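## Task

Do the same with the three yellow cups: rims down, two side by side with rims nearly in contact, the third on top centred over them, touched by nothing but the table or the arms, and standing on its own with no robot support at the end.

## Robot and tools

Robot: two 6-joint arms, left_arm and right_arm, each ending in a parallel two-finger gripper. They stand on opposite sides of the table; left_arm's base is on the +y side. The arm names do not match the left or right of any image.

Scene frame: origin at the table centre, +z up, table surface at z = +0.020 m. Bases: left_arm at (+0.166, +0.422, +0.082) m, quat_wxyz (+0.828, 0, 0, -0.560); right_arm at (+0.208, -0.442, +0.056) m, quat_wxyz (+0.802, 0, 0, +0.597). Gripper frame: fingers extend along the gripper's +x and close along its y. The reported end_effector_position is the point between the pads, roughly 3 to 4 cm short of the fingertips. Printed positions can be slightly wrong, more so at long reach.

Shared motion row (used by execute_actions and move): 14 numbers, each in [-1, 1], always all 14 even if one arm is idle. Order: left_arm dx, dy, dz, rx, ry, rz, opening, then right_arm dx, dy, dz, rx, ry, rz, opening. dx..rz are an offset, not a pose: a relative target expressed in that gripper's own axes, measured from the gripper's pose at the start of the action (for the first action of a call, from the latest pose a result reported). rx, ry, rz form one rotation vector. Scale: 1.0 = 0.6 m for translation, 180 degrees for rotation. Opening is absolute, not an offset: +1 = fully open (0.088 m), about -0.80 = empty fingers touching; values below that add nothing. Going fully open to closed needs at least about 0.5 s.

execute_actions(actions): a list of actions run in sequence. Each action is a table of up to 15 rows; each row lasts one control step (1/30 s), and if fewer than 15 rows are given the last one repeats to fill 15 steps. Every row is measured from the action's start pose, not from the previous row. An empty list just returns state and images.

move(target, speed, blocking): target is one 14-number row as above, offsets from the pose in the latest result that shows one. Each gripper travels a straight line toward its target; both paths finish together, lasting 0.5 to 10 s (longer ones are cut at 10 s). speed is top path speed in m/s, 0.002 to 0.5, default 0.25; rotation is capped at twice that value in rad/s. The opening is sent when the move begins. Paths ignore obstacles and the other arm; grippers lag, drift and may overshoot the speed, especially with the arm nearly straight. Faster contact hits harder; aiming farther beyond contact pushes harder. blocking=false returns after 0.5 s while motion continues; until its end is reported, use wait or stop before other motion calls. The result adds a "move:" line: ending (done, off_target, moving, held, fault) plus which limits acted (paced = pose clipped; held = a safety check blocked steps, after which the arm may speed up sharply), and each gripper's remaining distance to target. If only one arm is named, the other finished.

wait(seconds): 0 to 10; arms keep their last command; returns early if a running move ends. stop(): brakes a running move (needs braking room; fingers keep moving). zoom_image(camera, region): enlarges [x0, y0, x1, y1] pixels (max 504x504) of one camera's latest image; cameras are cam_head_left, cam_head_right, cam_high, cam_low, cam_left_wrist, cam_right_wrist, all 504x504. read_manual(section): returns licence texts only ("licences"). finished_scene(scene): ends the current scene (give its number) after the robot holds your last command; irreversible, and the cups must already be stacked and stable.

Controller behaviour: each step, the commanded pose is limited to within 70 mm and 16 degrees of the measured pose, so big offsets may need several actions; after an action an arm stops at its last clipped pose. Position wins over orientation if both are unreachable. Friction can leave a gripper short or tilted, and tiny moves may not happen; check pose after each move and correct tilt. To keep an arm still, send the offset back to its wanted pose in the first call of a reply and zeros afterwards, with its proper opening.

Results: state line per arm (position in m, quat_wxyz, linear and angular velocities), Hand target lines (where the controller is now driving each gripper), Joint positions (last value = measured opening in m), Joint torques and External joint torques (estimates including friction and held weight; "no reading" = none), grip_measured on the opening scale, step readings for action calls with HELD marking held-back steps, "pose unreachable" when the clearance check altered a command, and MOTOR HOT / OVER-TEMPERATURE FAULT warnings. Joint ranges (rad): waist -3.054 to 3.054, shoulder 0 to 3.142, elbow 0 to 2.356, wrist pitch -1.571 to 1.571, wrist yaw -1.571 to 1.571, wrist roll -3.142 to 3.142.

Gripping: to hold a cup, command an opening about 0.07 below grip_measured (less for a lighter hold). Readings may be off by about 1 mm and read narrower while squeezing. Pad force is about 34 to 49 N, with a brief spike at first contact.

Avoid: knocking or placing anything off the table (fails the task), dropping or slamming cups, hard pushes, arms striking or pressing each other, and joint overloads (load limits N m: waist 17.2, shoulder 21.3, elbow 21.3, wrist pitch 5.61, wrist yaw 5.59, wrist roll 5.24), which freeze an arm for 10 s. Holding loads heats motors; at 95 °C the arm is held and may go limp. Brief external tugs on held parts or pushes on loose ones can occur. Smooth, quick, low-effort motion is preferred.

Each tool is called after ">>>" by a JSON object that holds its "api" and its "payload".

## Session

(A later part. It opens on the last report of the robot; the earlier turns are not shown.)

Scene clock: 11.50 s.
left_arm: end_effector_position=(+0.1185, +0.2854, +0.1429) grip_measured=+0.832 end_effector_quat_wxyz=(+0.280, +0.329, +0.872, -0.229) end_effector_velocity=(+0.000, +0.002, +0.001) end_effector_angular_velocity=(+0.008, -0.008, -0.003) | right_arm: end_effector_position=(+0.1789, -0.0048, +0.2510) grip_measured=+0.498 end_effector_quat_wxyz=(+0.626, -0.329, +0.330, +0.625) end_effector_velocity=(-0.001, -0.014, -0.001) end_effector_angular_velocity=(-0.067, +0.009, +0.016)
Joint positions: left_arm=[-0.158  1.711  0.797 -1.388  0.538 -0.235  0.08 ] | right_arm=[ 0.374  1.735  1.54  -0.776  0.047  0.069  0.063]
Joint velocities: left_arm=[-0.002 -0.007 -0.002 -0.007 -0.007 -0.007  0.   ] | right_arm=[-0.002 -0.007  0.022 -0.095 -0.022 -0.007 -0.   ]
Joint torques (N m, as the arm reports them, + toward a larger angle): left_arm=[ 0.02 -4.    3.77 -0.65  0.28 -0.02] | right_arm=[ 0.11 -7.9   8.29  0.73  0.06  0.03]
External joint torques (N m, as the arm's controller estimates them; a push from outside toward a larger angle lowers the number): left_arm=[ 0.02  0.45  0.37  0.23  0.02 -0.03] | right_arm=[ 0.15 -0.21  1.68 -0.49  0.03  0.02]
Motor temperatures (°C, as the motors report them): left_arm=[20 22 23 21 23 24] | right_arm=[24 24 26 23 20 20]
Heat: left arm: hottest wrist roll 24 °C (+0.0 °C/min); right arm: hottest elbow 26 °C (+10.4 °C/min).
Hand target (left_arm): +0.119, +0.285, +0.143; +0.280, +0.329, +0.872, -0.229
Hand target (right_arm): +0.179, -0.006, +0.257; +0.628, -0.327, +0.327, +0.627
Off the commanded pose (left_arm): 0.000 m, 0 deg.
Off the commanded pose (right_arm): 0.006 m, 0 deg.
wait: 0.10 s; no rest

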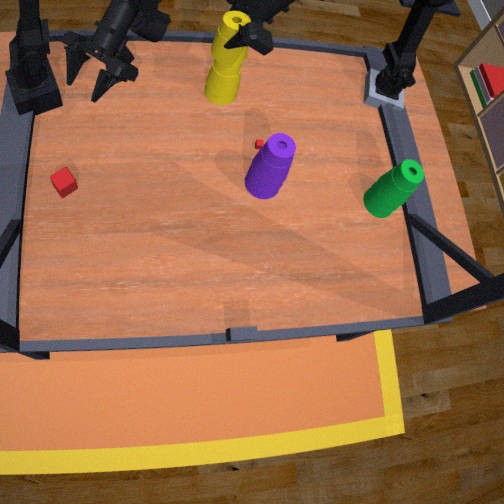

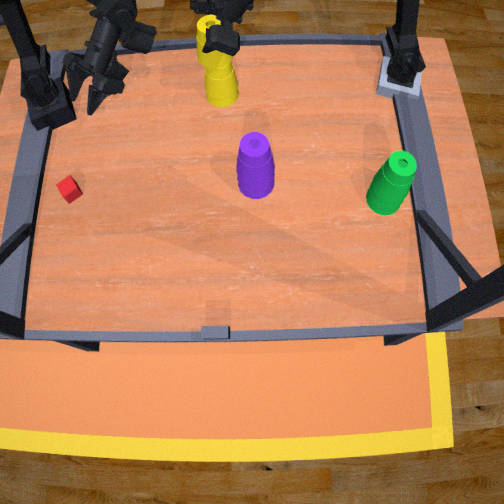

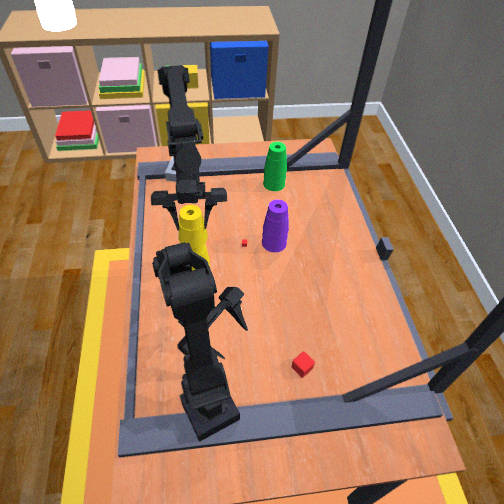

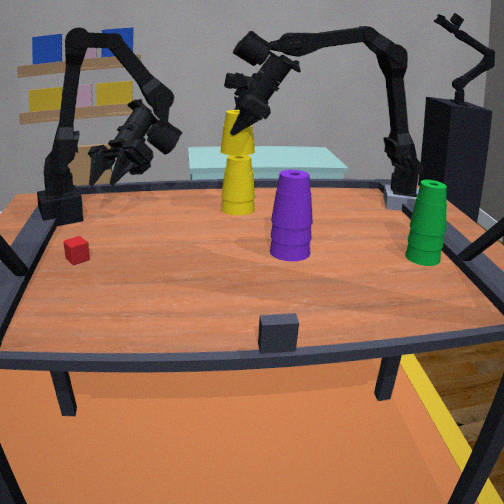

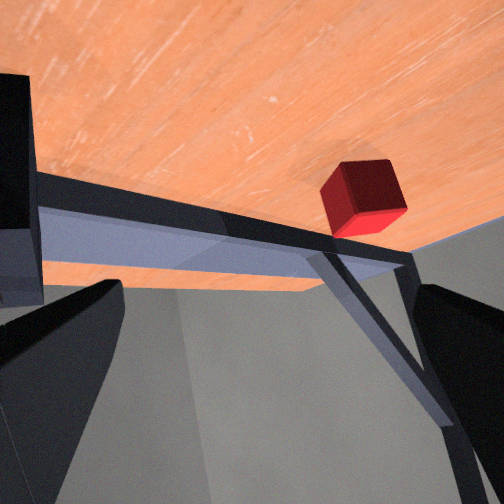

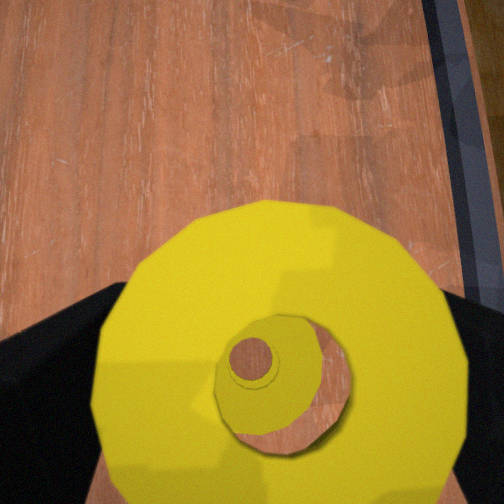

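>>> {"api": "execute_actions", "payload": {"actions": [[[0,0,0,0,0,0,0.83,-0.0069,0.0002,0.0017,0,-0.003,0,0.41],[0,0,0,0,0,0,0.83,-0.0084,0.0004,-0.0034,0,-0.003,0,0.41],[0,0,0,0,0,0,0.83,-0.0117,0.0006,-0.0112,0,-0.003,0,0.41],[0,0,0,0,0,0,0.83,-0.0160,0.0008,-0.0204,0,-0.003,0,0.41],[0,0,0,0,0,0,0.83,-0.0217,0.001,-0.0316,0,-0.003,0,0.41],[0,0,0,0,0,0,0.83,-0.0292,0.0012,-0.0426,0,-0.003,0,0.41],[0,0,0,0,0,0,0.83,-0.0368,0.0014,-0.0536,0,-0.003,0,0.41],[0,0,0,0,0,0,0.83,-0.0443,0.0015,-0.0646,0,-0.003,0,0.41],[0,0,0,0,0,0,0.83,-0.0518,0.0015,-0.0756,0,-0.003,0,0.41],[0,0,0,0,0,0,0.83,-0.0589,0.0015,-0.0859,0,-0.003,0,0.41],[0,0,0,0,0,0,0.83,-0.0650,0.0015,-0.0948,0,-0.003,0,0.41],[0,0,0,0,0,0,0.83,-0.0684,0.0015,-0.1027,0,-0.002,0,0.41],[0,0,0,0,0,0,0.83,-0.0708,0.0015,-0.1091,0,-0.001,0,0.41],[0,0,0,0,0,0,0.83,-0.0709,0.0015,-0.1151,0,0.0005,0,0.41],[0,0,0,0,0,0,0.83,-0.0700,0.0015,-0.1197,0,0.002,0,0.41]]]}}

Scene clock: 13.80 s.
left_arm: end_effector_position=(+0.1185, +0.2854, +0.1429) grip_measured=+0.832 end_effector_quat_wxyz=(+0.280, +0.329, +0.872, -0.229) end_effector_velocity=(-0.002, +0.001, +0.001) end_effector_angular_velocity=(+0.020, -0.003, +0.017) | right_arm: end_effector_position=(+0.1778, -0.0754, +0.2490) grip_measured=+0.498 end_effector_quat_wxyz=(+0.625, -0.329, +0.329, +0.626) end_effector_velocity=(-0.003, -0.118, +0.006) end_effector_angular_velocity=(+0.056, +0.012, +0.024)
Joint positions: left_arm=[-0.158  1.711  0.797 -1.388  0.538 -0.235  0.08 ] | right_arm=[ 0.398  1.467  1.254 -0.758  0.059  0.085  0.063]
Joint velocities: left_arm=[-0.002 -0.002 -0.002 -0.007  0.007 -0.022 -0.   ] | right_arm=[ 0.046 -0.486 -0.437  0.007  0.007  0.022  0.   ]
Joint torques (N m, as the arm reports them, + toward a larger angle): left_arm=[ 0.02 -3.99  3.79 -0.65  0.28 -0.02] | right_arm=[ 0.23 -5.33  5.87  0.98  0.12  0.17]
External joint torques (N m, as the arm's controller estimates them; a push from outside toward a larger angle lowers the number): left_arm=[ 0.02  0.47  0.38  0.23  0.03 -0.02] | right_arm=[ 0.29 -0.15 -0.57 -0.34  0.08  0.17]
Motor temperatures (°C, as the motors report them): left_arm=[20 22 23 21 23 24] | right_arm=[24 24 27 23 20 20]
Heat: left arm: hottest wrist roll 24 °C (+0.0 °C/min); right arm: hottest elbow 27 °C (+13.0 °C/min).
Hand target (left_arm): +0.119, +0.285, +0.143; +0.280, +0.329, +0.872, -0.229
Hand target (right_arm): +0.177, -0.087, +0.245; +0.625, -0.332, +0.332, +0.624
Off the commanded pose (left_arm): 0.000 m, 0 deg.
Off the commanded pose (right_arm): 0.013 m, 0 deg.
Step readings (end_effector_position):
0: left_arm (+0.1185, +0.2854, +0.1429) | right_arm (+0.1789, -0.0058, +0.2506)
1: left_arm (+0.1185, +0.2854, +0.1429) | right_arm (+0.1789, -0.0058, +0.2506)
2: left_arm (+0.1185, +0.2854, +0.1429) | right_arm (+0.1790, -0.0060, +0.2507)
4: left_arm (+0.1185, +0.2854, +0.1429) | right_arm (+0.1792, -0.0088, +0.2498)
8: left_arm (+0.1185, +0.2854, +0.1429) | right_arm (+0.1793, -0.0319, +0.2452)
15: end_effector_position above

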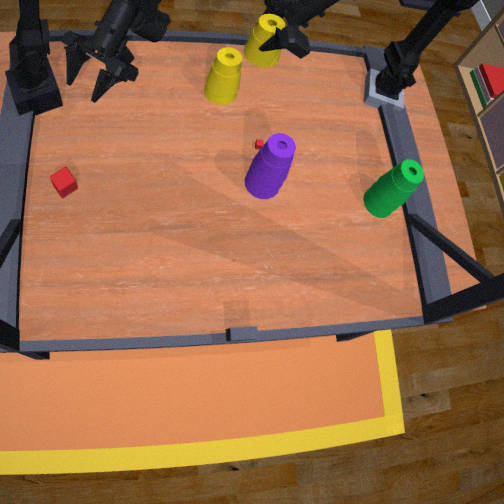

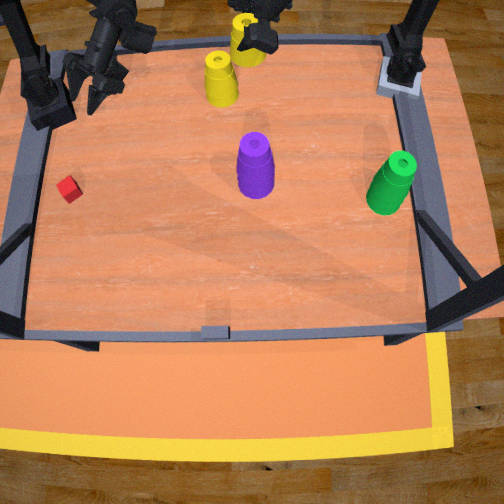

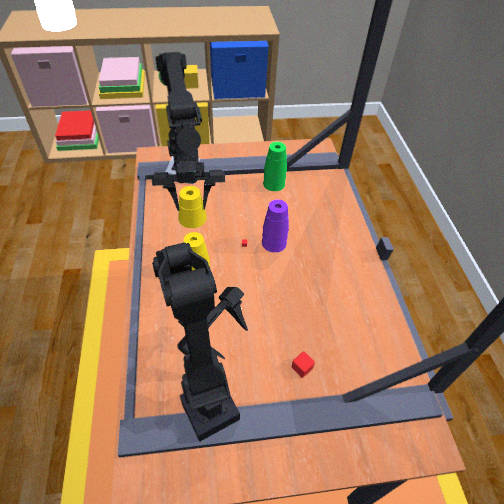

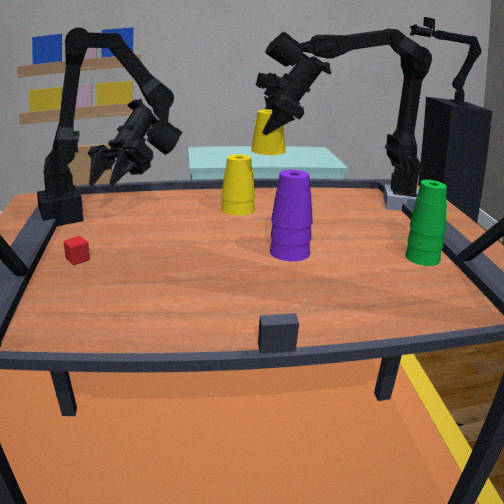

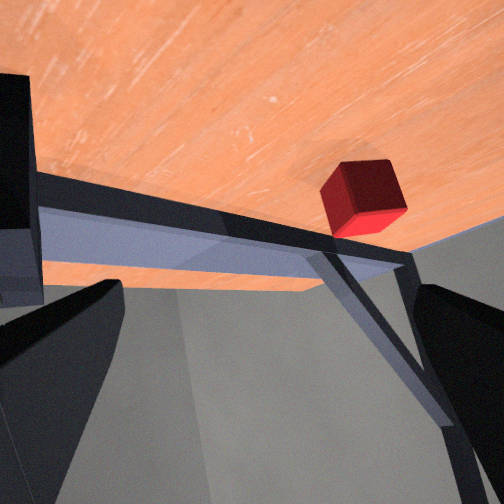

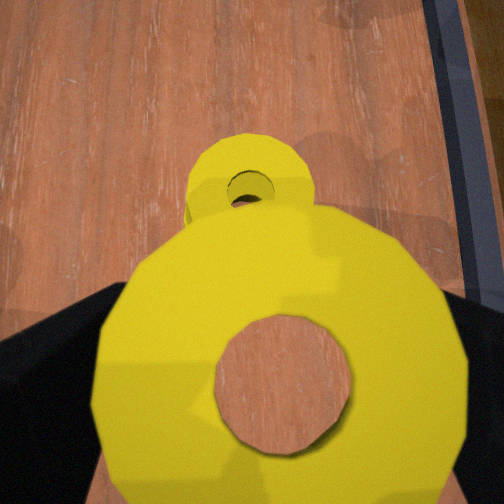

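>>> {"api": "execute_actions", "payload": {"actions": []}}

>>> {"api": "zoom_image", "payload": {"camera": "cam_low", "region": [190, 80, 340, 230]}}

Scene clock: 13.87 s.
left_arm: end_effector_position=(+0.1185, +0.2854, +0.1429) grip_measured=+0.832 end_effector_quat_wxyz=(+0.280, +0.329, +0.872, -0.229) end_effector_velocity=(+0.001, +0.000, -0.001) end_effector_angular_velocity=(-0.001, -0.010, +0.002) | right_arm: end_effector_position=(+0.1776, -0.0805, +0.2487) grip_measured=+0.498 end_effector_quat_wxyz=(+0.625, -0.329, +0.328, +0.627) end_effector_velocity=(+0.000, -0.049, -0.016) end_effector_angular_velocity=(-0.021, -0.004, +0.007)
Joint positions: left_arm=[-0.158  1.711  0.797 -1.388  0.538 -0.235  0.08 ] | right_arm=[ 0.4    1.447  1.235 -0.758  0.06   0.087  0.063]
Joint velocities: left_arm=[ 0.002 -0.002 -0.002  0.007 -0.007 -0.007  0.   ] | right_arm=[ 0.017 -0.173 -0.203  0.007  0.007  0.007 -0.   ]
Joint torques (N m, as the arm reports them, + toward a larger angle): left_arm=[ 0.   -4.01  3.76 -0.65  0.28 -0.02] | right_arm=[ 0.13 -5.29  5.99  0.92  0.13  0.18]
External joint torques (N m, as the arm's controller estimates them; a push from outside toward a larger angle lowers the number): left_arm=[-0.01  0.44  0.37  0.23  0.02 -0.03] | right_arm=[ 0.19 -0.17 -0.56 -0.46  0.09  0.17]
Motor temperatures (°C, as the motors report them): left_arm=[20 22 23 21 23 24] | right_arm=[24 24 27 23 20 20]
Heat: left arm: hottest wrist roll 24 °C (+0.0 °C/min); right arm: hottest elbow 27 °C (+13.0 °C/min).
Hand target (left_arm): +0.119, +0.285, +0.143; +0.280, +0.329, +0.872, -0.229
Hand target (right_arm): +0.177, -0.087, +0.245; +0.625, -0.332, +0.332, +0.624
Off the commanded pose (left_arm): 0.000 m, 0 deg.
Off the commanded pose (right_arm): 0.008 m, 1 deg.

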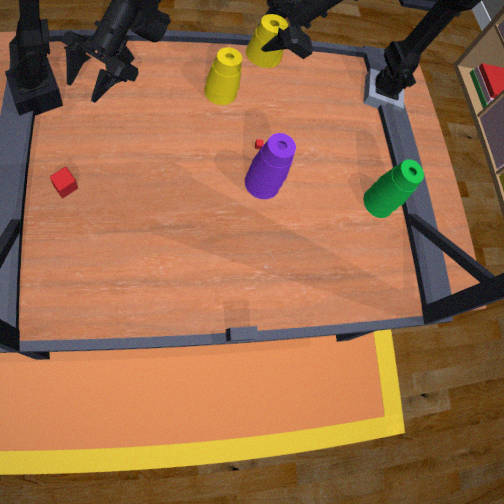

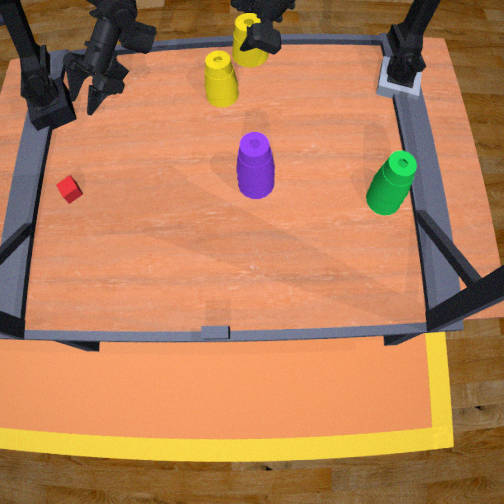

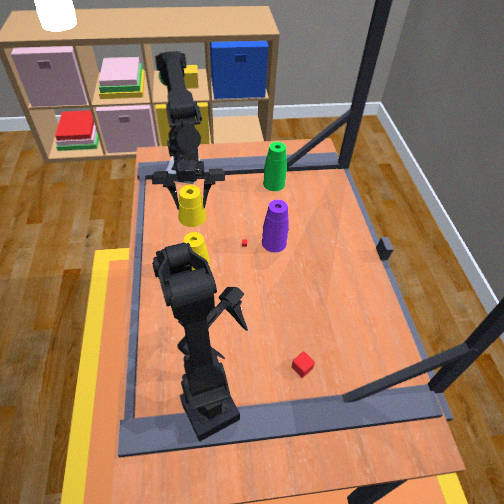

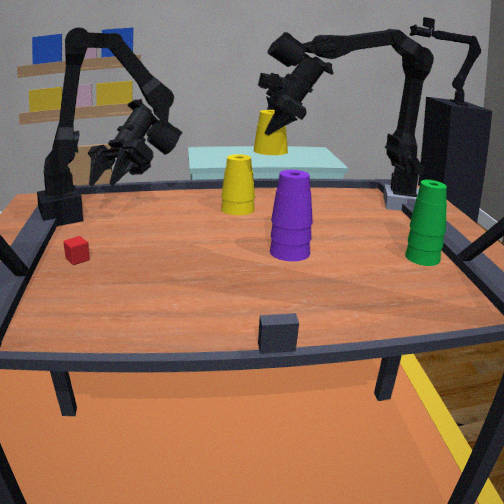

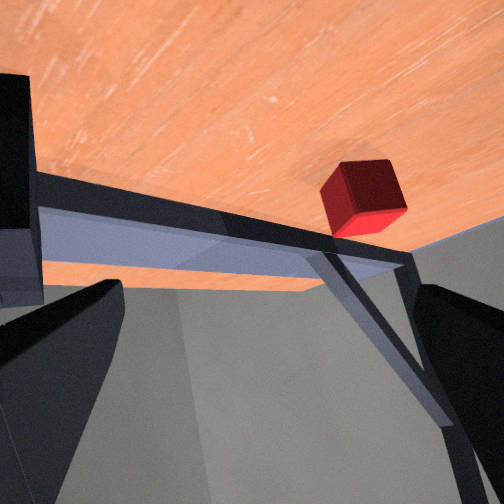

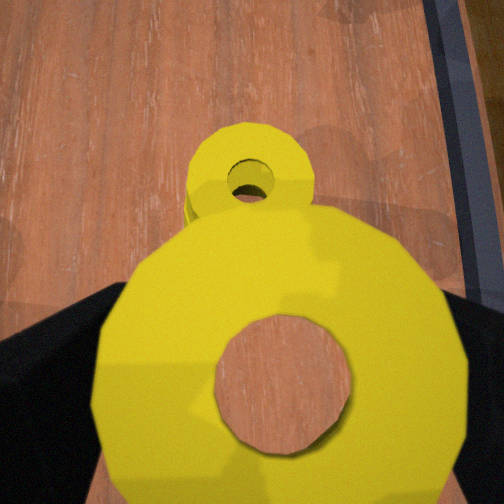

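Region (190, 80, 340, 230) of cam_low's 504x504 image, scaled by 3.360, with more detail than that image has.

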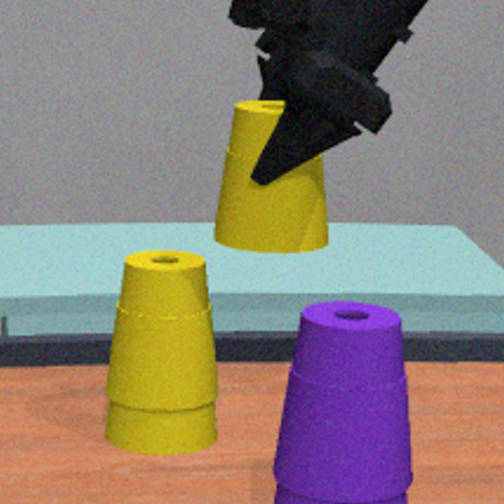

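>>> {"api": "move", "payload": {"target": [0, 0, 0, 0, 0, 0, 0.83, 0.1710, -0.0039, -0.1475, 0, 0.0039, 0, 0.41], "speed": 0.22}}

>>> {"api": "zoom_image", "payload": {"camera": "cam_low", "region": [200, 130, 320, 230]}}

Scene clock: 15.77 s.
left_arm: end_effector_position=(+0.1185, +0.2854, +0.1429) grip_measured=+0.832 end_effector_quat_wxyz=(+0.280, +0.329, +0.872, -0.229) end_effector_velocity=(-0.002, +0.003, +0.003) end_effector_angular_velocity=(+0.025, +0.007, +0.007) | right_arm: end_effector_position=(+0.1793, -0.0924, +0.1197) grip_measured=+0.498 end_effector_quat_wxyz=(+0.626, -0.327, +0.329, +0.627) end_effector_velocity=(-0.000, +0.001, +0.001) end_effector_angular_velocity=(+0.007, +0.003, +0.008)
Joint positions: left_arm=[-0.158  1.711  0.797 -1.388  0.538 -0.235  0.08 ] | right_arm=[ 0.398  1.523  0.769 -0.213  0.059  0.089  0.063]
Joint velocities: left_arm=[-0.002 -0.002 -0.002 -0.022  0.007 -0.007 -0.   ] | right_arm=[-0.002 -0.002 -0.002  0.007 -0.007 -0.007 -0.   ]
Joint torques (N m, as the arm reports them, + toward a larger angle): left_arm=[ 0.   -4.01  3.74 -0.65  0.29 -0.01] | right_arm=[-0.26 -3.68  5.65  1.21 -0.08 -0.13]
External joint torques (N m, as the arm's controller estimates them; a push from outside toward a larger angle lowers the number): left_arm=[ 0.01  0.42  0.4   0.25  0.03 -0.01] | right_arm=[-0.25  2.   -0.37 -0.06 -0.12 -0.14]
Motor temperatures (°C, as the motors report them): left_arm=[20 22 23 21 23 24] | right_arm=[24 24 27 23 20 20]
Heat: left arm: hottest wrist roll 24 °C (+0.0 °C/min); right arm: hottest elbow 27 °C (+11.4 °C/min).
Hand target (left_arm): +0.119, +0.285, +0.143; +0.280, +0.329, +0.872, -0.229
Hand target (right_arm): +0.180, -0.094, +0.114; +0.623, -0.333, +0.332, +0.625
Off the commanded pose (left_arm): 0.000 m, 0 deg.
Off the commanded pose (right_arm): 0.006 m, 1 deg.
move: done

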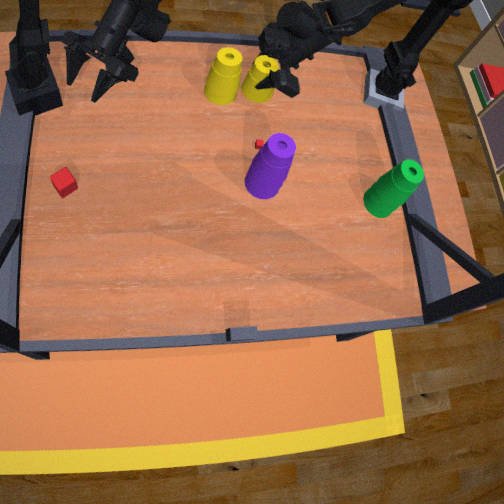

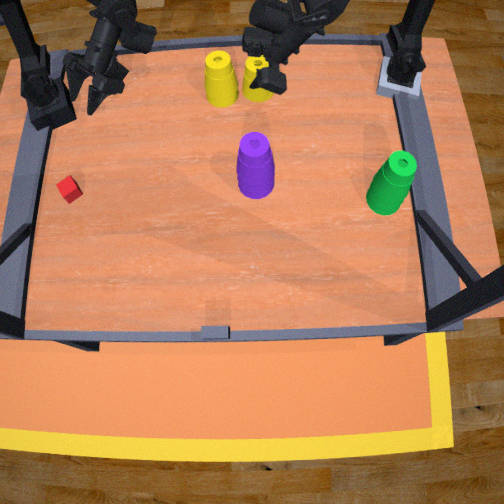

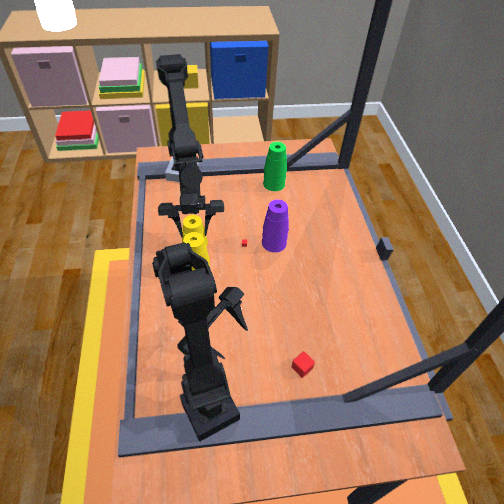

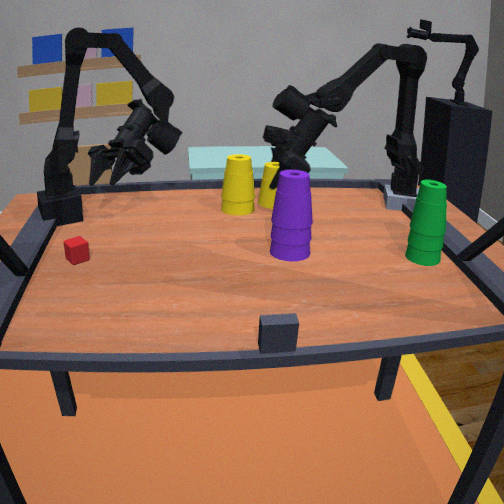

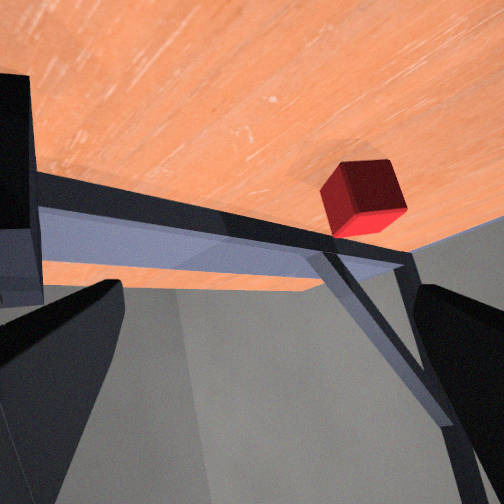

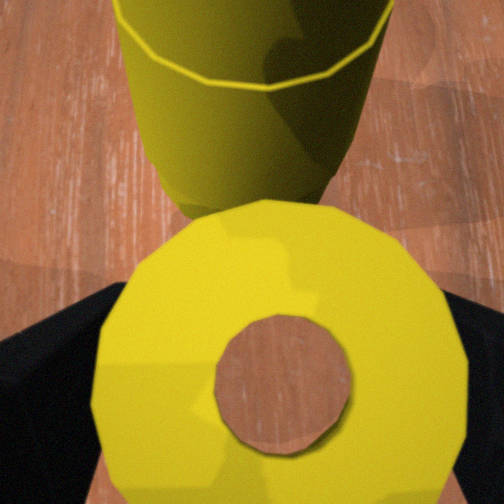

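Region (200, 130, 320, 230) of cam_low's 504x504 image, scaled by 4.200, with more detail than that image has.

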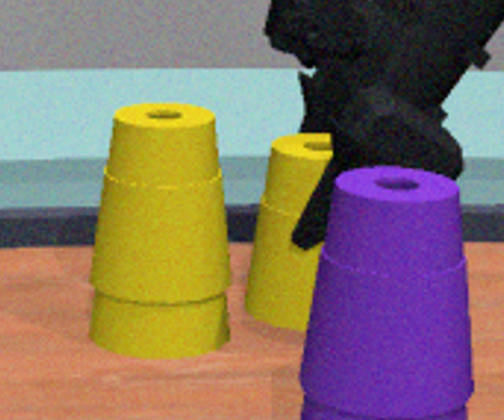

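>>> {"api": "zoom_image", "payload": {"camera": "cam_low", "region": [215, 180, 285, 225]}}

>>> {"api": "zoom_image", "payload": {"camera": "cam_head_right", "region": [190, 30, 300, 130]}}

Region (215, 180, 285, 225) of cam_low's 504x504 image, scaled by 7.200, with more detail than that image has; it fills the top 324 rows of this view, and the rest is white.

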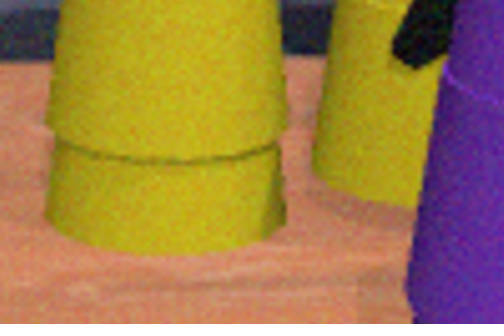

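Region (190, 30, 300, 130) of cam_head_right's 504x504 image, scaled by 4.582, with more detail than that image has; it fills the top 458 rows of this view, and the rest is white.

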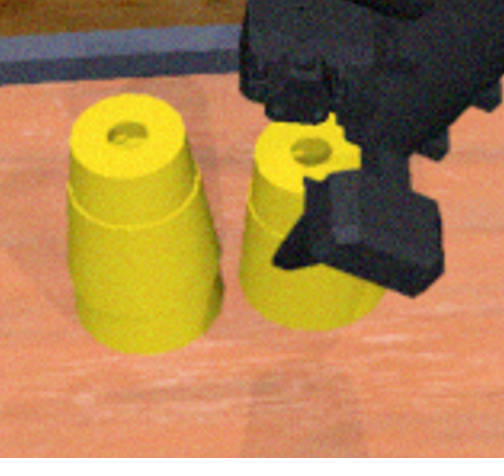

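>>> {"api": "execute_actions", "payload": {"actions": [[[0,0,0,0,0,0,0.83,0.0069,-0.0006,-0.0082,0,0.0045,0,0.41],[0,0,0,0,0,0,0.83,0.0088,-0.0006,-0.0083,0,0.0043,0,0.41],[0,0,0,0,0,0,0.83,0.0114,-0.0006,-0.0085,0,0.0041,0,0.41],[0,0,0,0,0,0,0.83,0.0143,-0.0006,-0.0087,0,0.0039,0,0.41],[0,0,0,0,0,0,0.83,0.0172,-0.0006,-0.0089,0,0.0037,0,0.41],[0,0,0,0,0,0,0.83,0.0201,-0.0006,-0.0091,0,0.0035,0,0.41],[0,0,0,0,0,0,0.83,0.0230,-0.0006,-0.0092,0,0.0033,0,0.41],[0,0,0,0,0,0,0.83,0.0253,-0.0006,-0.0098,0,0.0031,0,0.41],[0,0,0,0,0,0,0.83,0.0270,-0.0006,-0.0106,0,0.003,0,0.41],[0,0,0,0,0,0,0.83,0.0282,-0.0006,-0.0114,0,0.003,0,0.41],[0,0,0,0,0,0,0.83,0.0293,-0.0006,-0.0122,0,0.003,0,0.41],[0,0,0,0,0,0,0.83,0.0302,-0.0006,-0.0128,0,0.003,0,0.41],[0,0,0,0,0,0,0.83,0.0311,-0.0006,-0.0134,0,0.003,0,0.41],[0,0,0,0,0,0,0.83,0.0319,-0.0006,-0.0140,0,0.003,0,0.41],[0,0,0,0,0,0,0.83,0.0327,-0.0006,-0.0146,0,0.003,0,0.41]]]}}

>>> {"api": "wait", "payload": {"seconds": 0.25}}

>>> {"api": "zoom_image", "payload": {"camera": "cam_low", "region": [215, 160, 285, 225]}}

Scene clock: 17.30 s.
left_arm: end_effector_position=(+0.1185, +0.2854, +0.1429) grip_measured=+0.832 end_effector_quat_wxyz=(+0.280, +0.329, +0.872, -0.229) end_effector_velocity=(-0.001, +0.004, +0.003) end_effector_angular_velocity=(+0.022, -0.005, -0.008) | right_arm: end_effector_position=(+0.1786, -0.0862, +0.1062) grip_measured=+0.498 end_effector_quat_wxyz=(+0.627, -0.325, +0.327, +0.628) end_effector_velocity=(-0.001, +0.005, -0.016) end_effector_angular_velocity=(+0.021, +0.004, +0.008)
Joint positions: left_arm=[-0.158  1.711  0.797 -1.388  0.538 -0.235  0.08 ] | right_arm=[ 0.398  1.576  0.755 -0.14   0.059  0.089  0.063]
Joint velocities: left_arm=[-0.007 -0.007 -0.002 -0.022 -0.007 -0.007 -0.   ] | right_arm=[-0.002  0.051 -0.037  0.11  -0.007 -0.007 -0.   ]
Joint torques (N m, as the arm reports them, + toward a larger angle): left_arm=[ 0.   -3.99  3.75 -0.65  0.28 -0.03] | right_arm=[-0.23 -3.86  5.08  1.25 -0.05 -0.04]
External joint torques (N m, as the arm's controller estimates them; a push from outside toward a larger angle lowers the number): left_arm=[ 0.02  0.45  0.39  0.24  0.03 -0.03] | right_arm=[-0.26  2.15 -0.92 -0.05 -0.08 -0.05]
Motor temperatures (°C, as the motors report them): left_arm=[20 22 23 21 23 24] | right_arm=[24 24 27 23 20 20]
Heat: left arm: hottest wrist roll 24 °C (+0.0 °C/min); right arm: hottest elbow 27 °C (+10.4 °C/min).
Hand target (left_arm): +0.119, +0.285, +0.143; +0.280, +0.329, +0.872, -0.229
Hand target (right_arm): +0.180, -0.088, +0.099; +0.624, -0.330, +0.332, +0.625
Off the commanded pose (left_arm): 0.000 m, 0 deg.
Off the commanded pose (right_arm): 0.008 m, 1 deg.
Step readings (end_effector_position):
0: left_arm (+0.1185, +0.2854, +0.1429) | right_arm (+0.1793, -0.0921, +0.1199)
1: left_arm (+0.1185, +0.2854, +0.1429) | right_arm (+0.1793, -0.0921, +0.1198)
2: left_arm (+0.1185, +0.2854, +0.1429) | right_arm (+0.1792, -0.0917, +0.1198)
4: left_arm (+0.1185, +0.2854, +0.1429) | right_arm (+0.1791, -0.0904, +0.1190)
8: left_arm (+0.1185, +0.2854, +0.1429) | right_arm (+0.1788, -0.0876, +0.1140)
15: end_effector_position above

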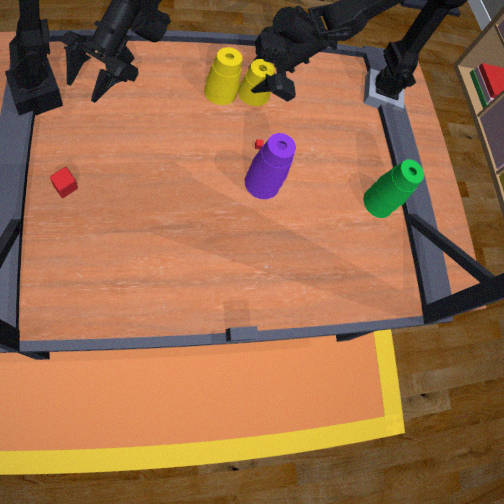

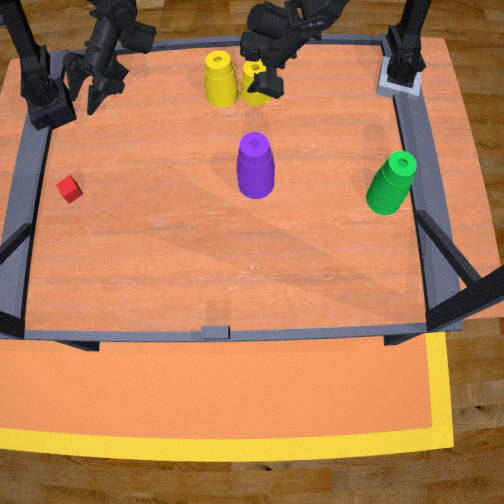

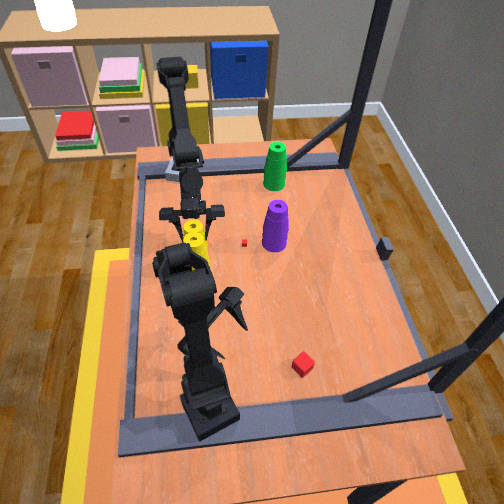

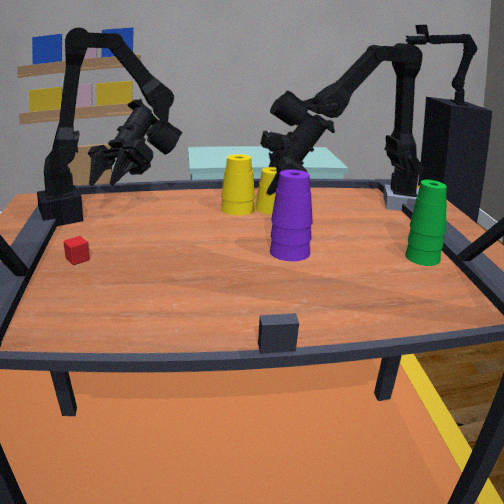

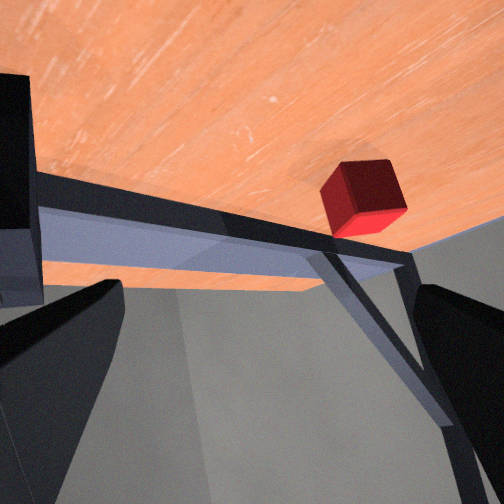

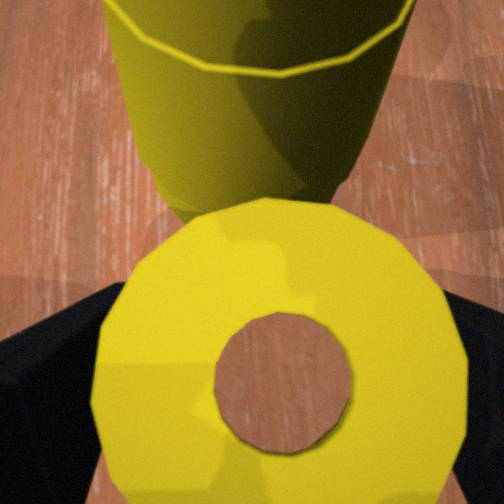

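Scene clock: 17.57 s.
left_arm: end_effector_position=(+0.1185, +0.2854, +0.1429) grip_measured=+0.832 end_effector_quat_wxyz=(+0.280, +0.329, +0.872, -0.229) end_effector_velocity=(+0.000, +0.002, +0.001) end_effector_angular_velocity=(+0.013, -0.007, -0.003) | right_arm: end_effector_position=(+0.1785, -0.0852, +0.1062) grip_measured=+0.498 end_effector_quat_wxyz=(+0.628, -0.323, +0.325, +0.629) end_effector_velocity=(-0.000, -0.000, +0.001) end_effector_angular_velocity=(-0.003, +0.001, +0.008)
Joint positions: left_arm=[-0.158  1.711  0.797 -1.388  0.538 -0.235  0.08 ] | right_arm=[ 0.398  1.578  0.754 -0.132  0.059  0.089  0.063]
Joint velocities: left_arm=[-0.002 -0.002 -0.002 -0.007 -0.007 -0.007 -0.   ] | right_arm=[-0.002 -0.002  0.002 -0.007 -0.007 -0.007  0.   ]
Joint torques (N m, as the arm reports them, + toward a larger angle): left_arm=[ 0.01 -3.98  3.75 -0.64  0.28 -0.02] | right_arm=[-0.25 -3.69  5.01  1.3  -0.08 -0.05]
External joint torques (N m, as the arm's controller estimates them; a push from outside toward a larger angle lowers the number): left_arm=[ 0.01  0.45  0.39  0.25  0.02 -0.02] | right_arm=[-0.25  2.27 -0.91 -0.01 -0.11 -0.05]
Motor temperatures (°C, as the motors report them): left_arm=[20 22 23 21 23 24] | right_arm=[24 24 27 23 20 20]
Heat: left arm: hottest wrist roll 24 °C (+0.0 °C/min); right arm: hottest elbow 27 °C (+10.2 °C/min).
Hand target (left_arm): +0.119, +0.285, +0.143; +0.280, +0.329, +0.872, -0.229
Hand target (right_arm): +0.180, -0.088, +0.099; +0.625, -0.330, +0.331, +0.625
Off the commanded pose (left_arm): 0.000 m, 0 deg.
Off the commanded pose (right_arm): 0.008 m, 1 deg.
wait: 0.27 s; at rest by 0.17 s

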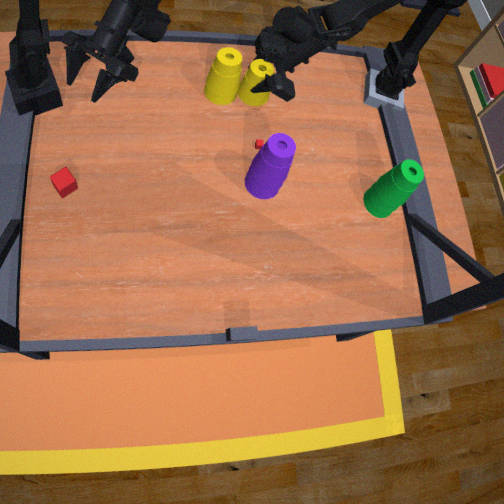

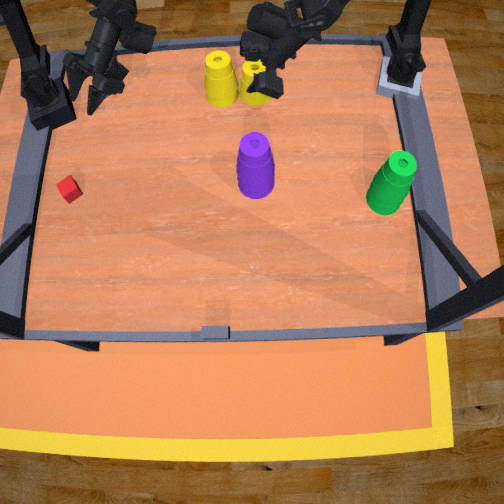

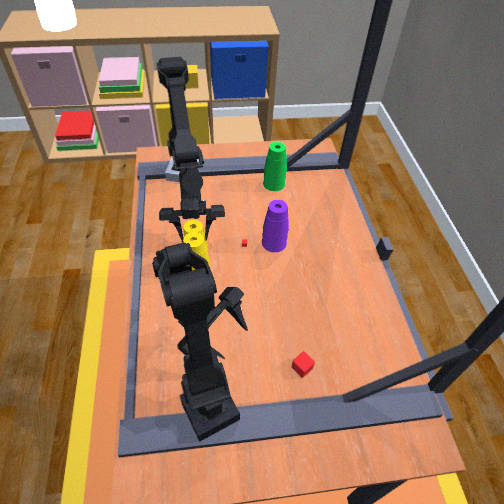

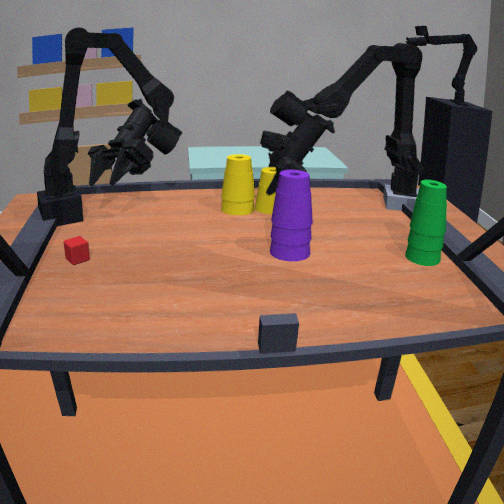

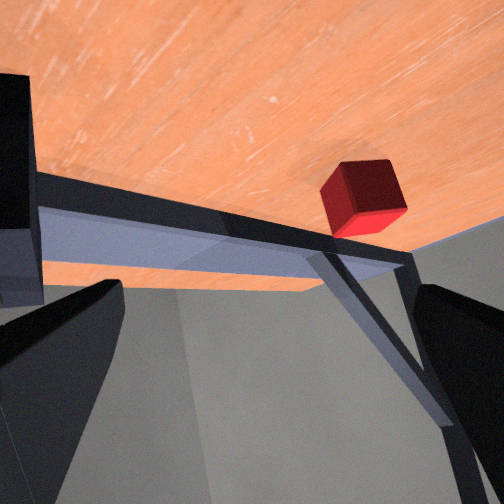

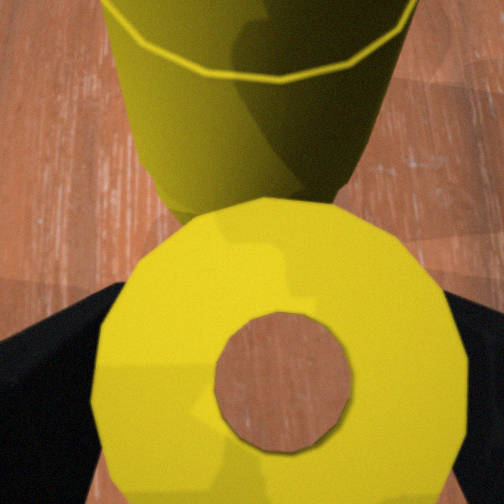

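Region (215, 160, 285, 225) of cam_low's 504x504 image, scaled by 7.200, with more detail than that image has; it fills the top 468 rows of this view, and the rest is white.

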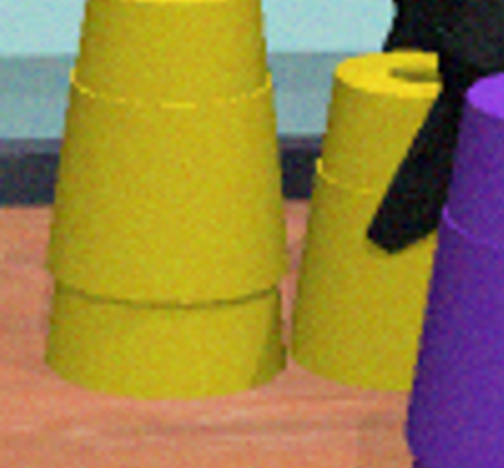

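>>> {"api": "execute_actions", "payload": {"actions": [[[0,0,0,0,0,0,0.83,0.0055,0,-0.0080,0,0.005,0,0.46],[0,0,0,0,0,0,0.83,0.0047,0,-0.0064,0,0.004,0,0.50],[0,0,0,0,0,0,0.83,0.0045,0,-0.0052,0,0.003,0,0.54],[0,0,0,0,0,0,0.83,0.0045,0,-0.0052,0,0.003,0,0.58],[0,0,0,0,0,0,0.83,0.0045,0,-0.0052,0,0.003,0,0.63],[0,0,0,0,0,0,0.83,0.0048,0,-0.0034,0,0.0034,0,0.70],[0,0,0,0,0,0,0.83,0.0050,0,-0.0015,0,0.0038,0,0.78],[0,0,0,0,0,0,0.83,0.0047,0,0.0008,0,0.0042,0,0.87],[0,0,0,0,0,0,0.83,0.0037,0,0.0035,0,0.0046,0,0.95],[0,0,0,0,0,0,0.83,0.0025,0,0.0064,0,0.005,0,1.0],[0,0,0,0,0,0,0.83,0.0012,0,0.0094,0,0.0054,0,1.0],[0,0,0,0,0,0,0.83,0.0,0,0.0123,0,0.0058,0,1.0],[0,0,0,0,0,0,0.83,-0.0011,0,0.0151,0,0.0062,0,1.0],[0,0,0,0,0,0,0.83,-0.0018,0,0.0176,0,0.0066,0,1.0],[0,0,0,0,0,0,0.83,-0.0022,0,0.0200,0,0.007,0,1.0]]]}}

>>> {"api": "zoom_image", "payload": {"camera": "cam_low", "region": [215, 160, 285, 225]}}

Scene clock: 19.37 s.
left_arm: end_effector_position=(+0.1185, +0.2854, +0.1429) grip_measured=+0.832 end_effector_quat_wxyz=(+0.280, +0.329, +0.872, -0.229) end_effector_velocity=(-0.002, +0.001, +0.001) end_effector_angular_velocity=(+0.034, -0.008, +0.026) | right_arm: end_effector_position=(+0.1780, -0.0801, +0.1132) grip_measured=+0.988 end_effector_quat_wxyz=(+0.626, -0.327, +0.329, +0.627) end_effector_velocity=(-0.003, +0.039, +0.055) end_effector_angular_velocity=(+0.025, +0.017, +0.006)
Joint positions: left_arm=[-0.158  1.711  0.797 -1.388  0.538 -0.235  0.08 ] | right_arm=[ 0.398  1.585  0.8   -0.182  0.058  0.089  0.087]
Joint velocities: left_arm=[-0.002  0.002 -0.002 -0.007  0.007 -0.037  0.   ] | right_arm=[-0.012  0.012  0.252 -0.212 -0.022 -0.007  0.015]
Joint torques (N m, as the arm reports them, + toward a larger angle): left_arm=[ 0.   -4.01  3.76 -0.65  0.29 -0.02] | right_arm=[-0.15 -4.01  7.47  0.82 -0.04 -0.05]
External joint torques (N m, as the arm's controller estimates them; a push from outside toward a larger angle lowers the number): left_arm=[-0.01  0.41  0.39  0.22  0.03 -0.02] | right_arm=[-0.1   2.05  1.53 -0.46 -0.08 -0.05]
Motor temperatures (°C, as the motors report them): left_arm=[20 22 23 21 23 24] | right_arm=[24 25 27 23 20 20]
Heat: left arm: hottest wrist roll 24 °C (+0.0 °C/min); right arm: hottest elbow 27 °C (+9.3 °C/min).
Hand target (left_arm): +0.119, +0.285, +0.143; +0.280, +0.329, +0.872, -0.229
Hand target (right_arm): +0.179, -0.076, +0.114; +0.624, -0.330, +0.332, +0.625
Off the commanded pose (left_arm): 0.000 m, 0 deg.
Off the commanded pose (right_arm): 0.004 m, 1 deg.
Step readings (end_effector_position):
0: left_arm (+0.1185, +0.2854, +0.1429) | right_arm (+0.1785, -0.0853, +0.1061)
1: left_arm (+0.1185, +0.2854, +0.1429) | right_arm (+0.1785, -0.0853, +0.1061)
2: left_arm (+0.1185, +0.2854, +0.1429) | right_arm (+0.1785, -0.0853, +0.1061)
4: left_arm (+0.1185, +0.2854, +0.1429) | right_arm (+0.1785, -0.0853, +0.1061)
8: left_arm (+0.1185, +0.2854, +0.1429) | right_arm (+0.1785, -0.0851, +0.1059)
15: end_effector_position above

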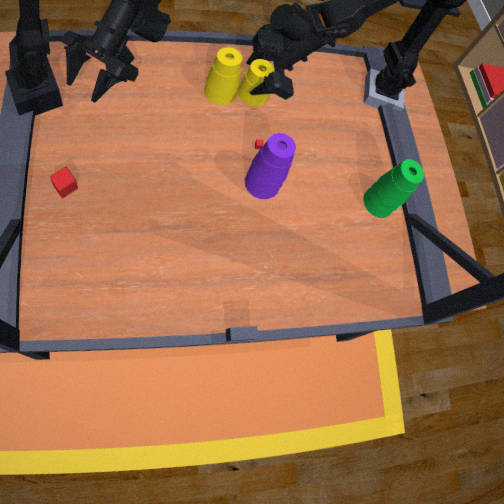

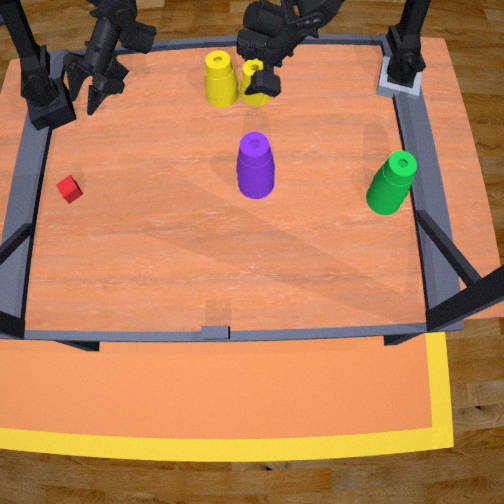

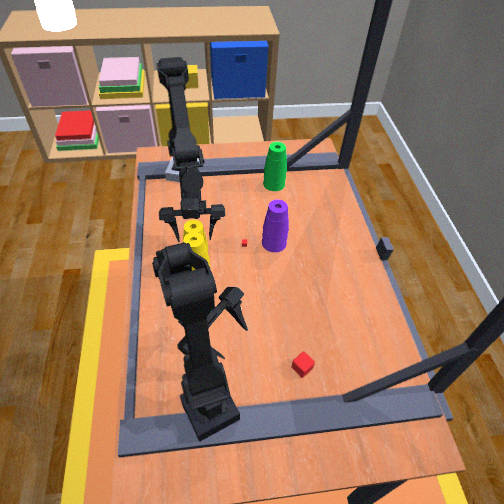

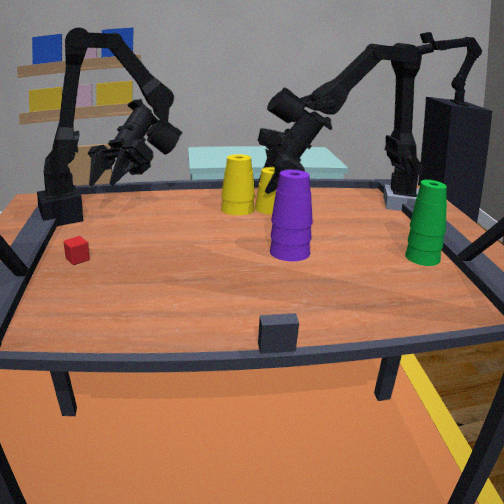

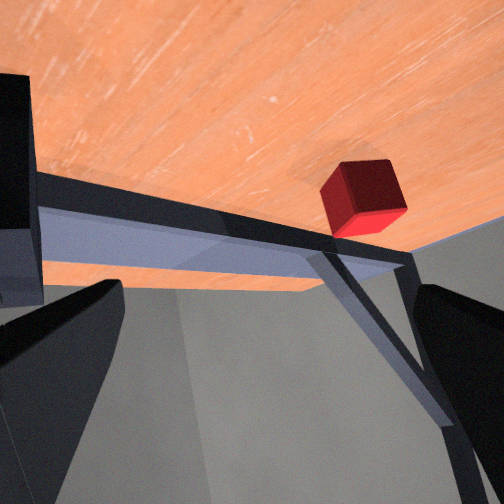

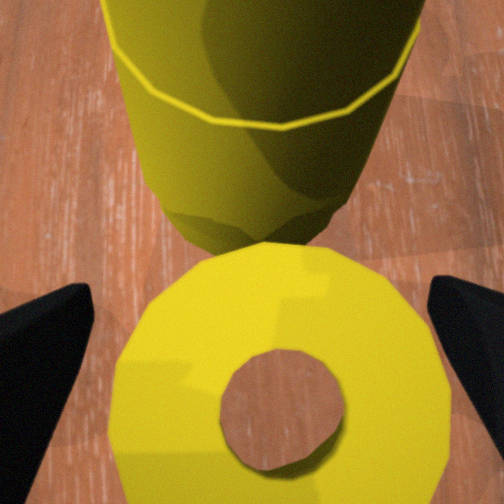

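Region (215, 160, 285, 225) of cam_low's 504x504 image, scaled by 7.200, with more detail than that image has; it fills the top 468 rows of this view, and the rest is white.

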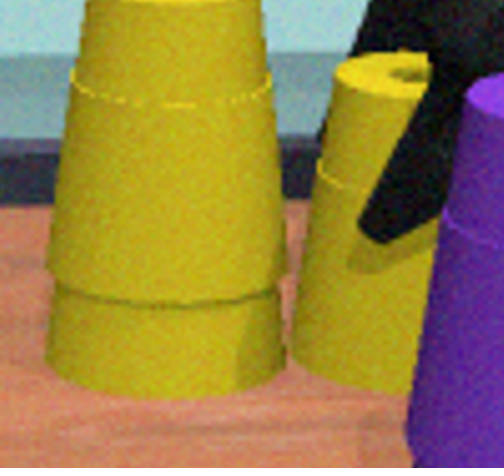

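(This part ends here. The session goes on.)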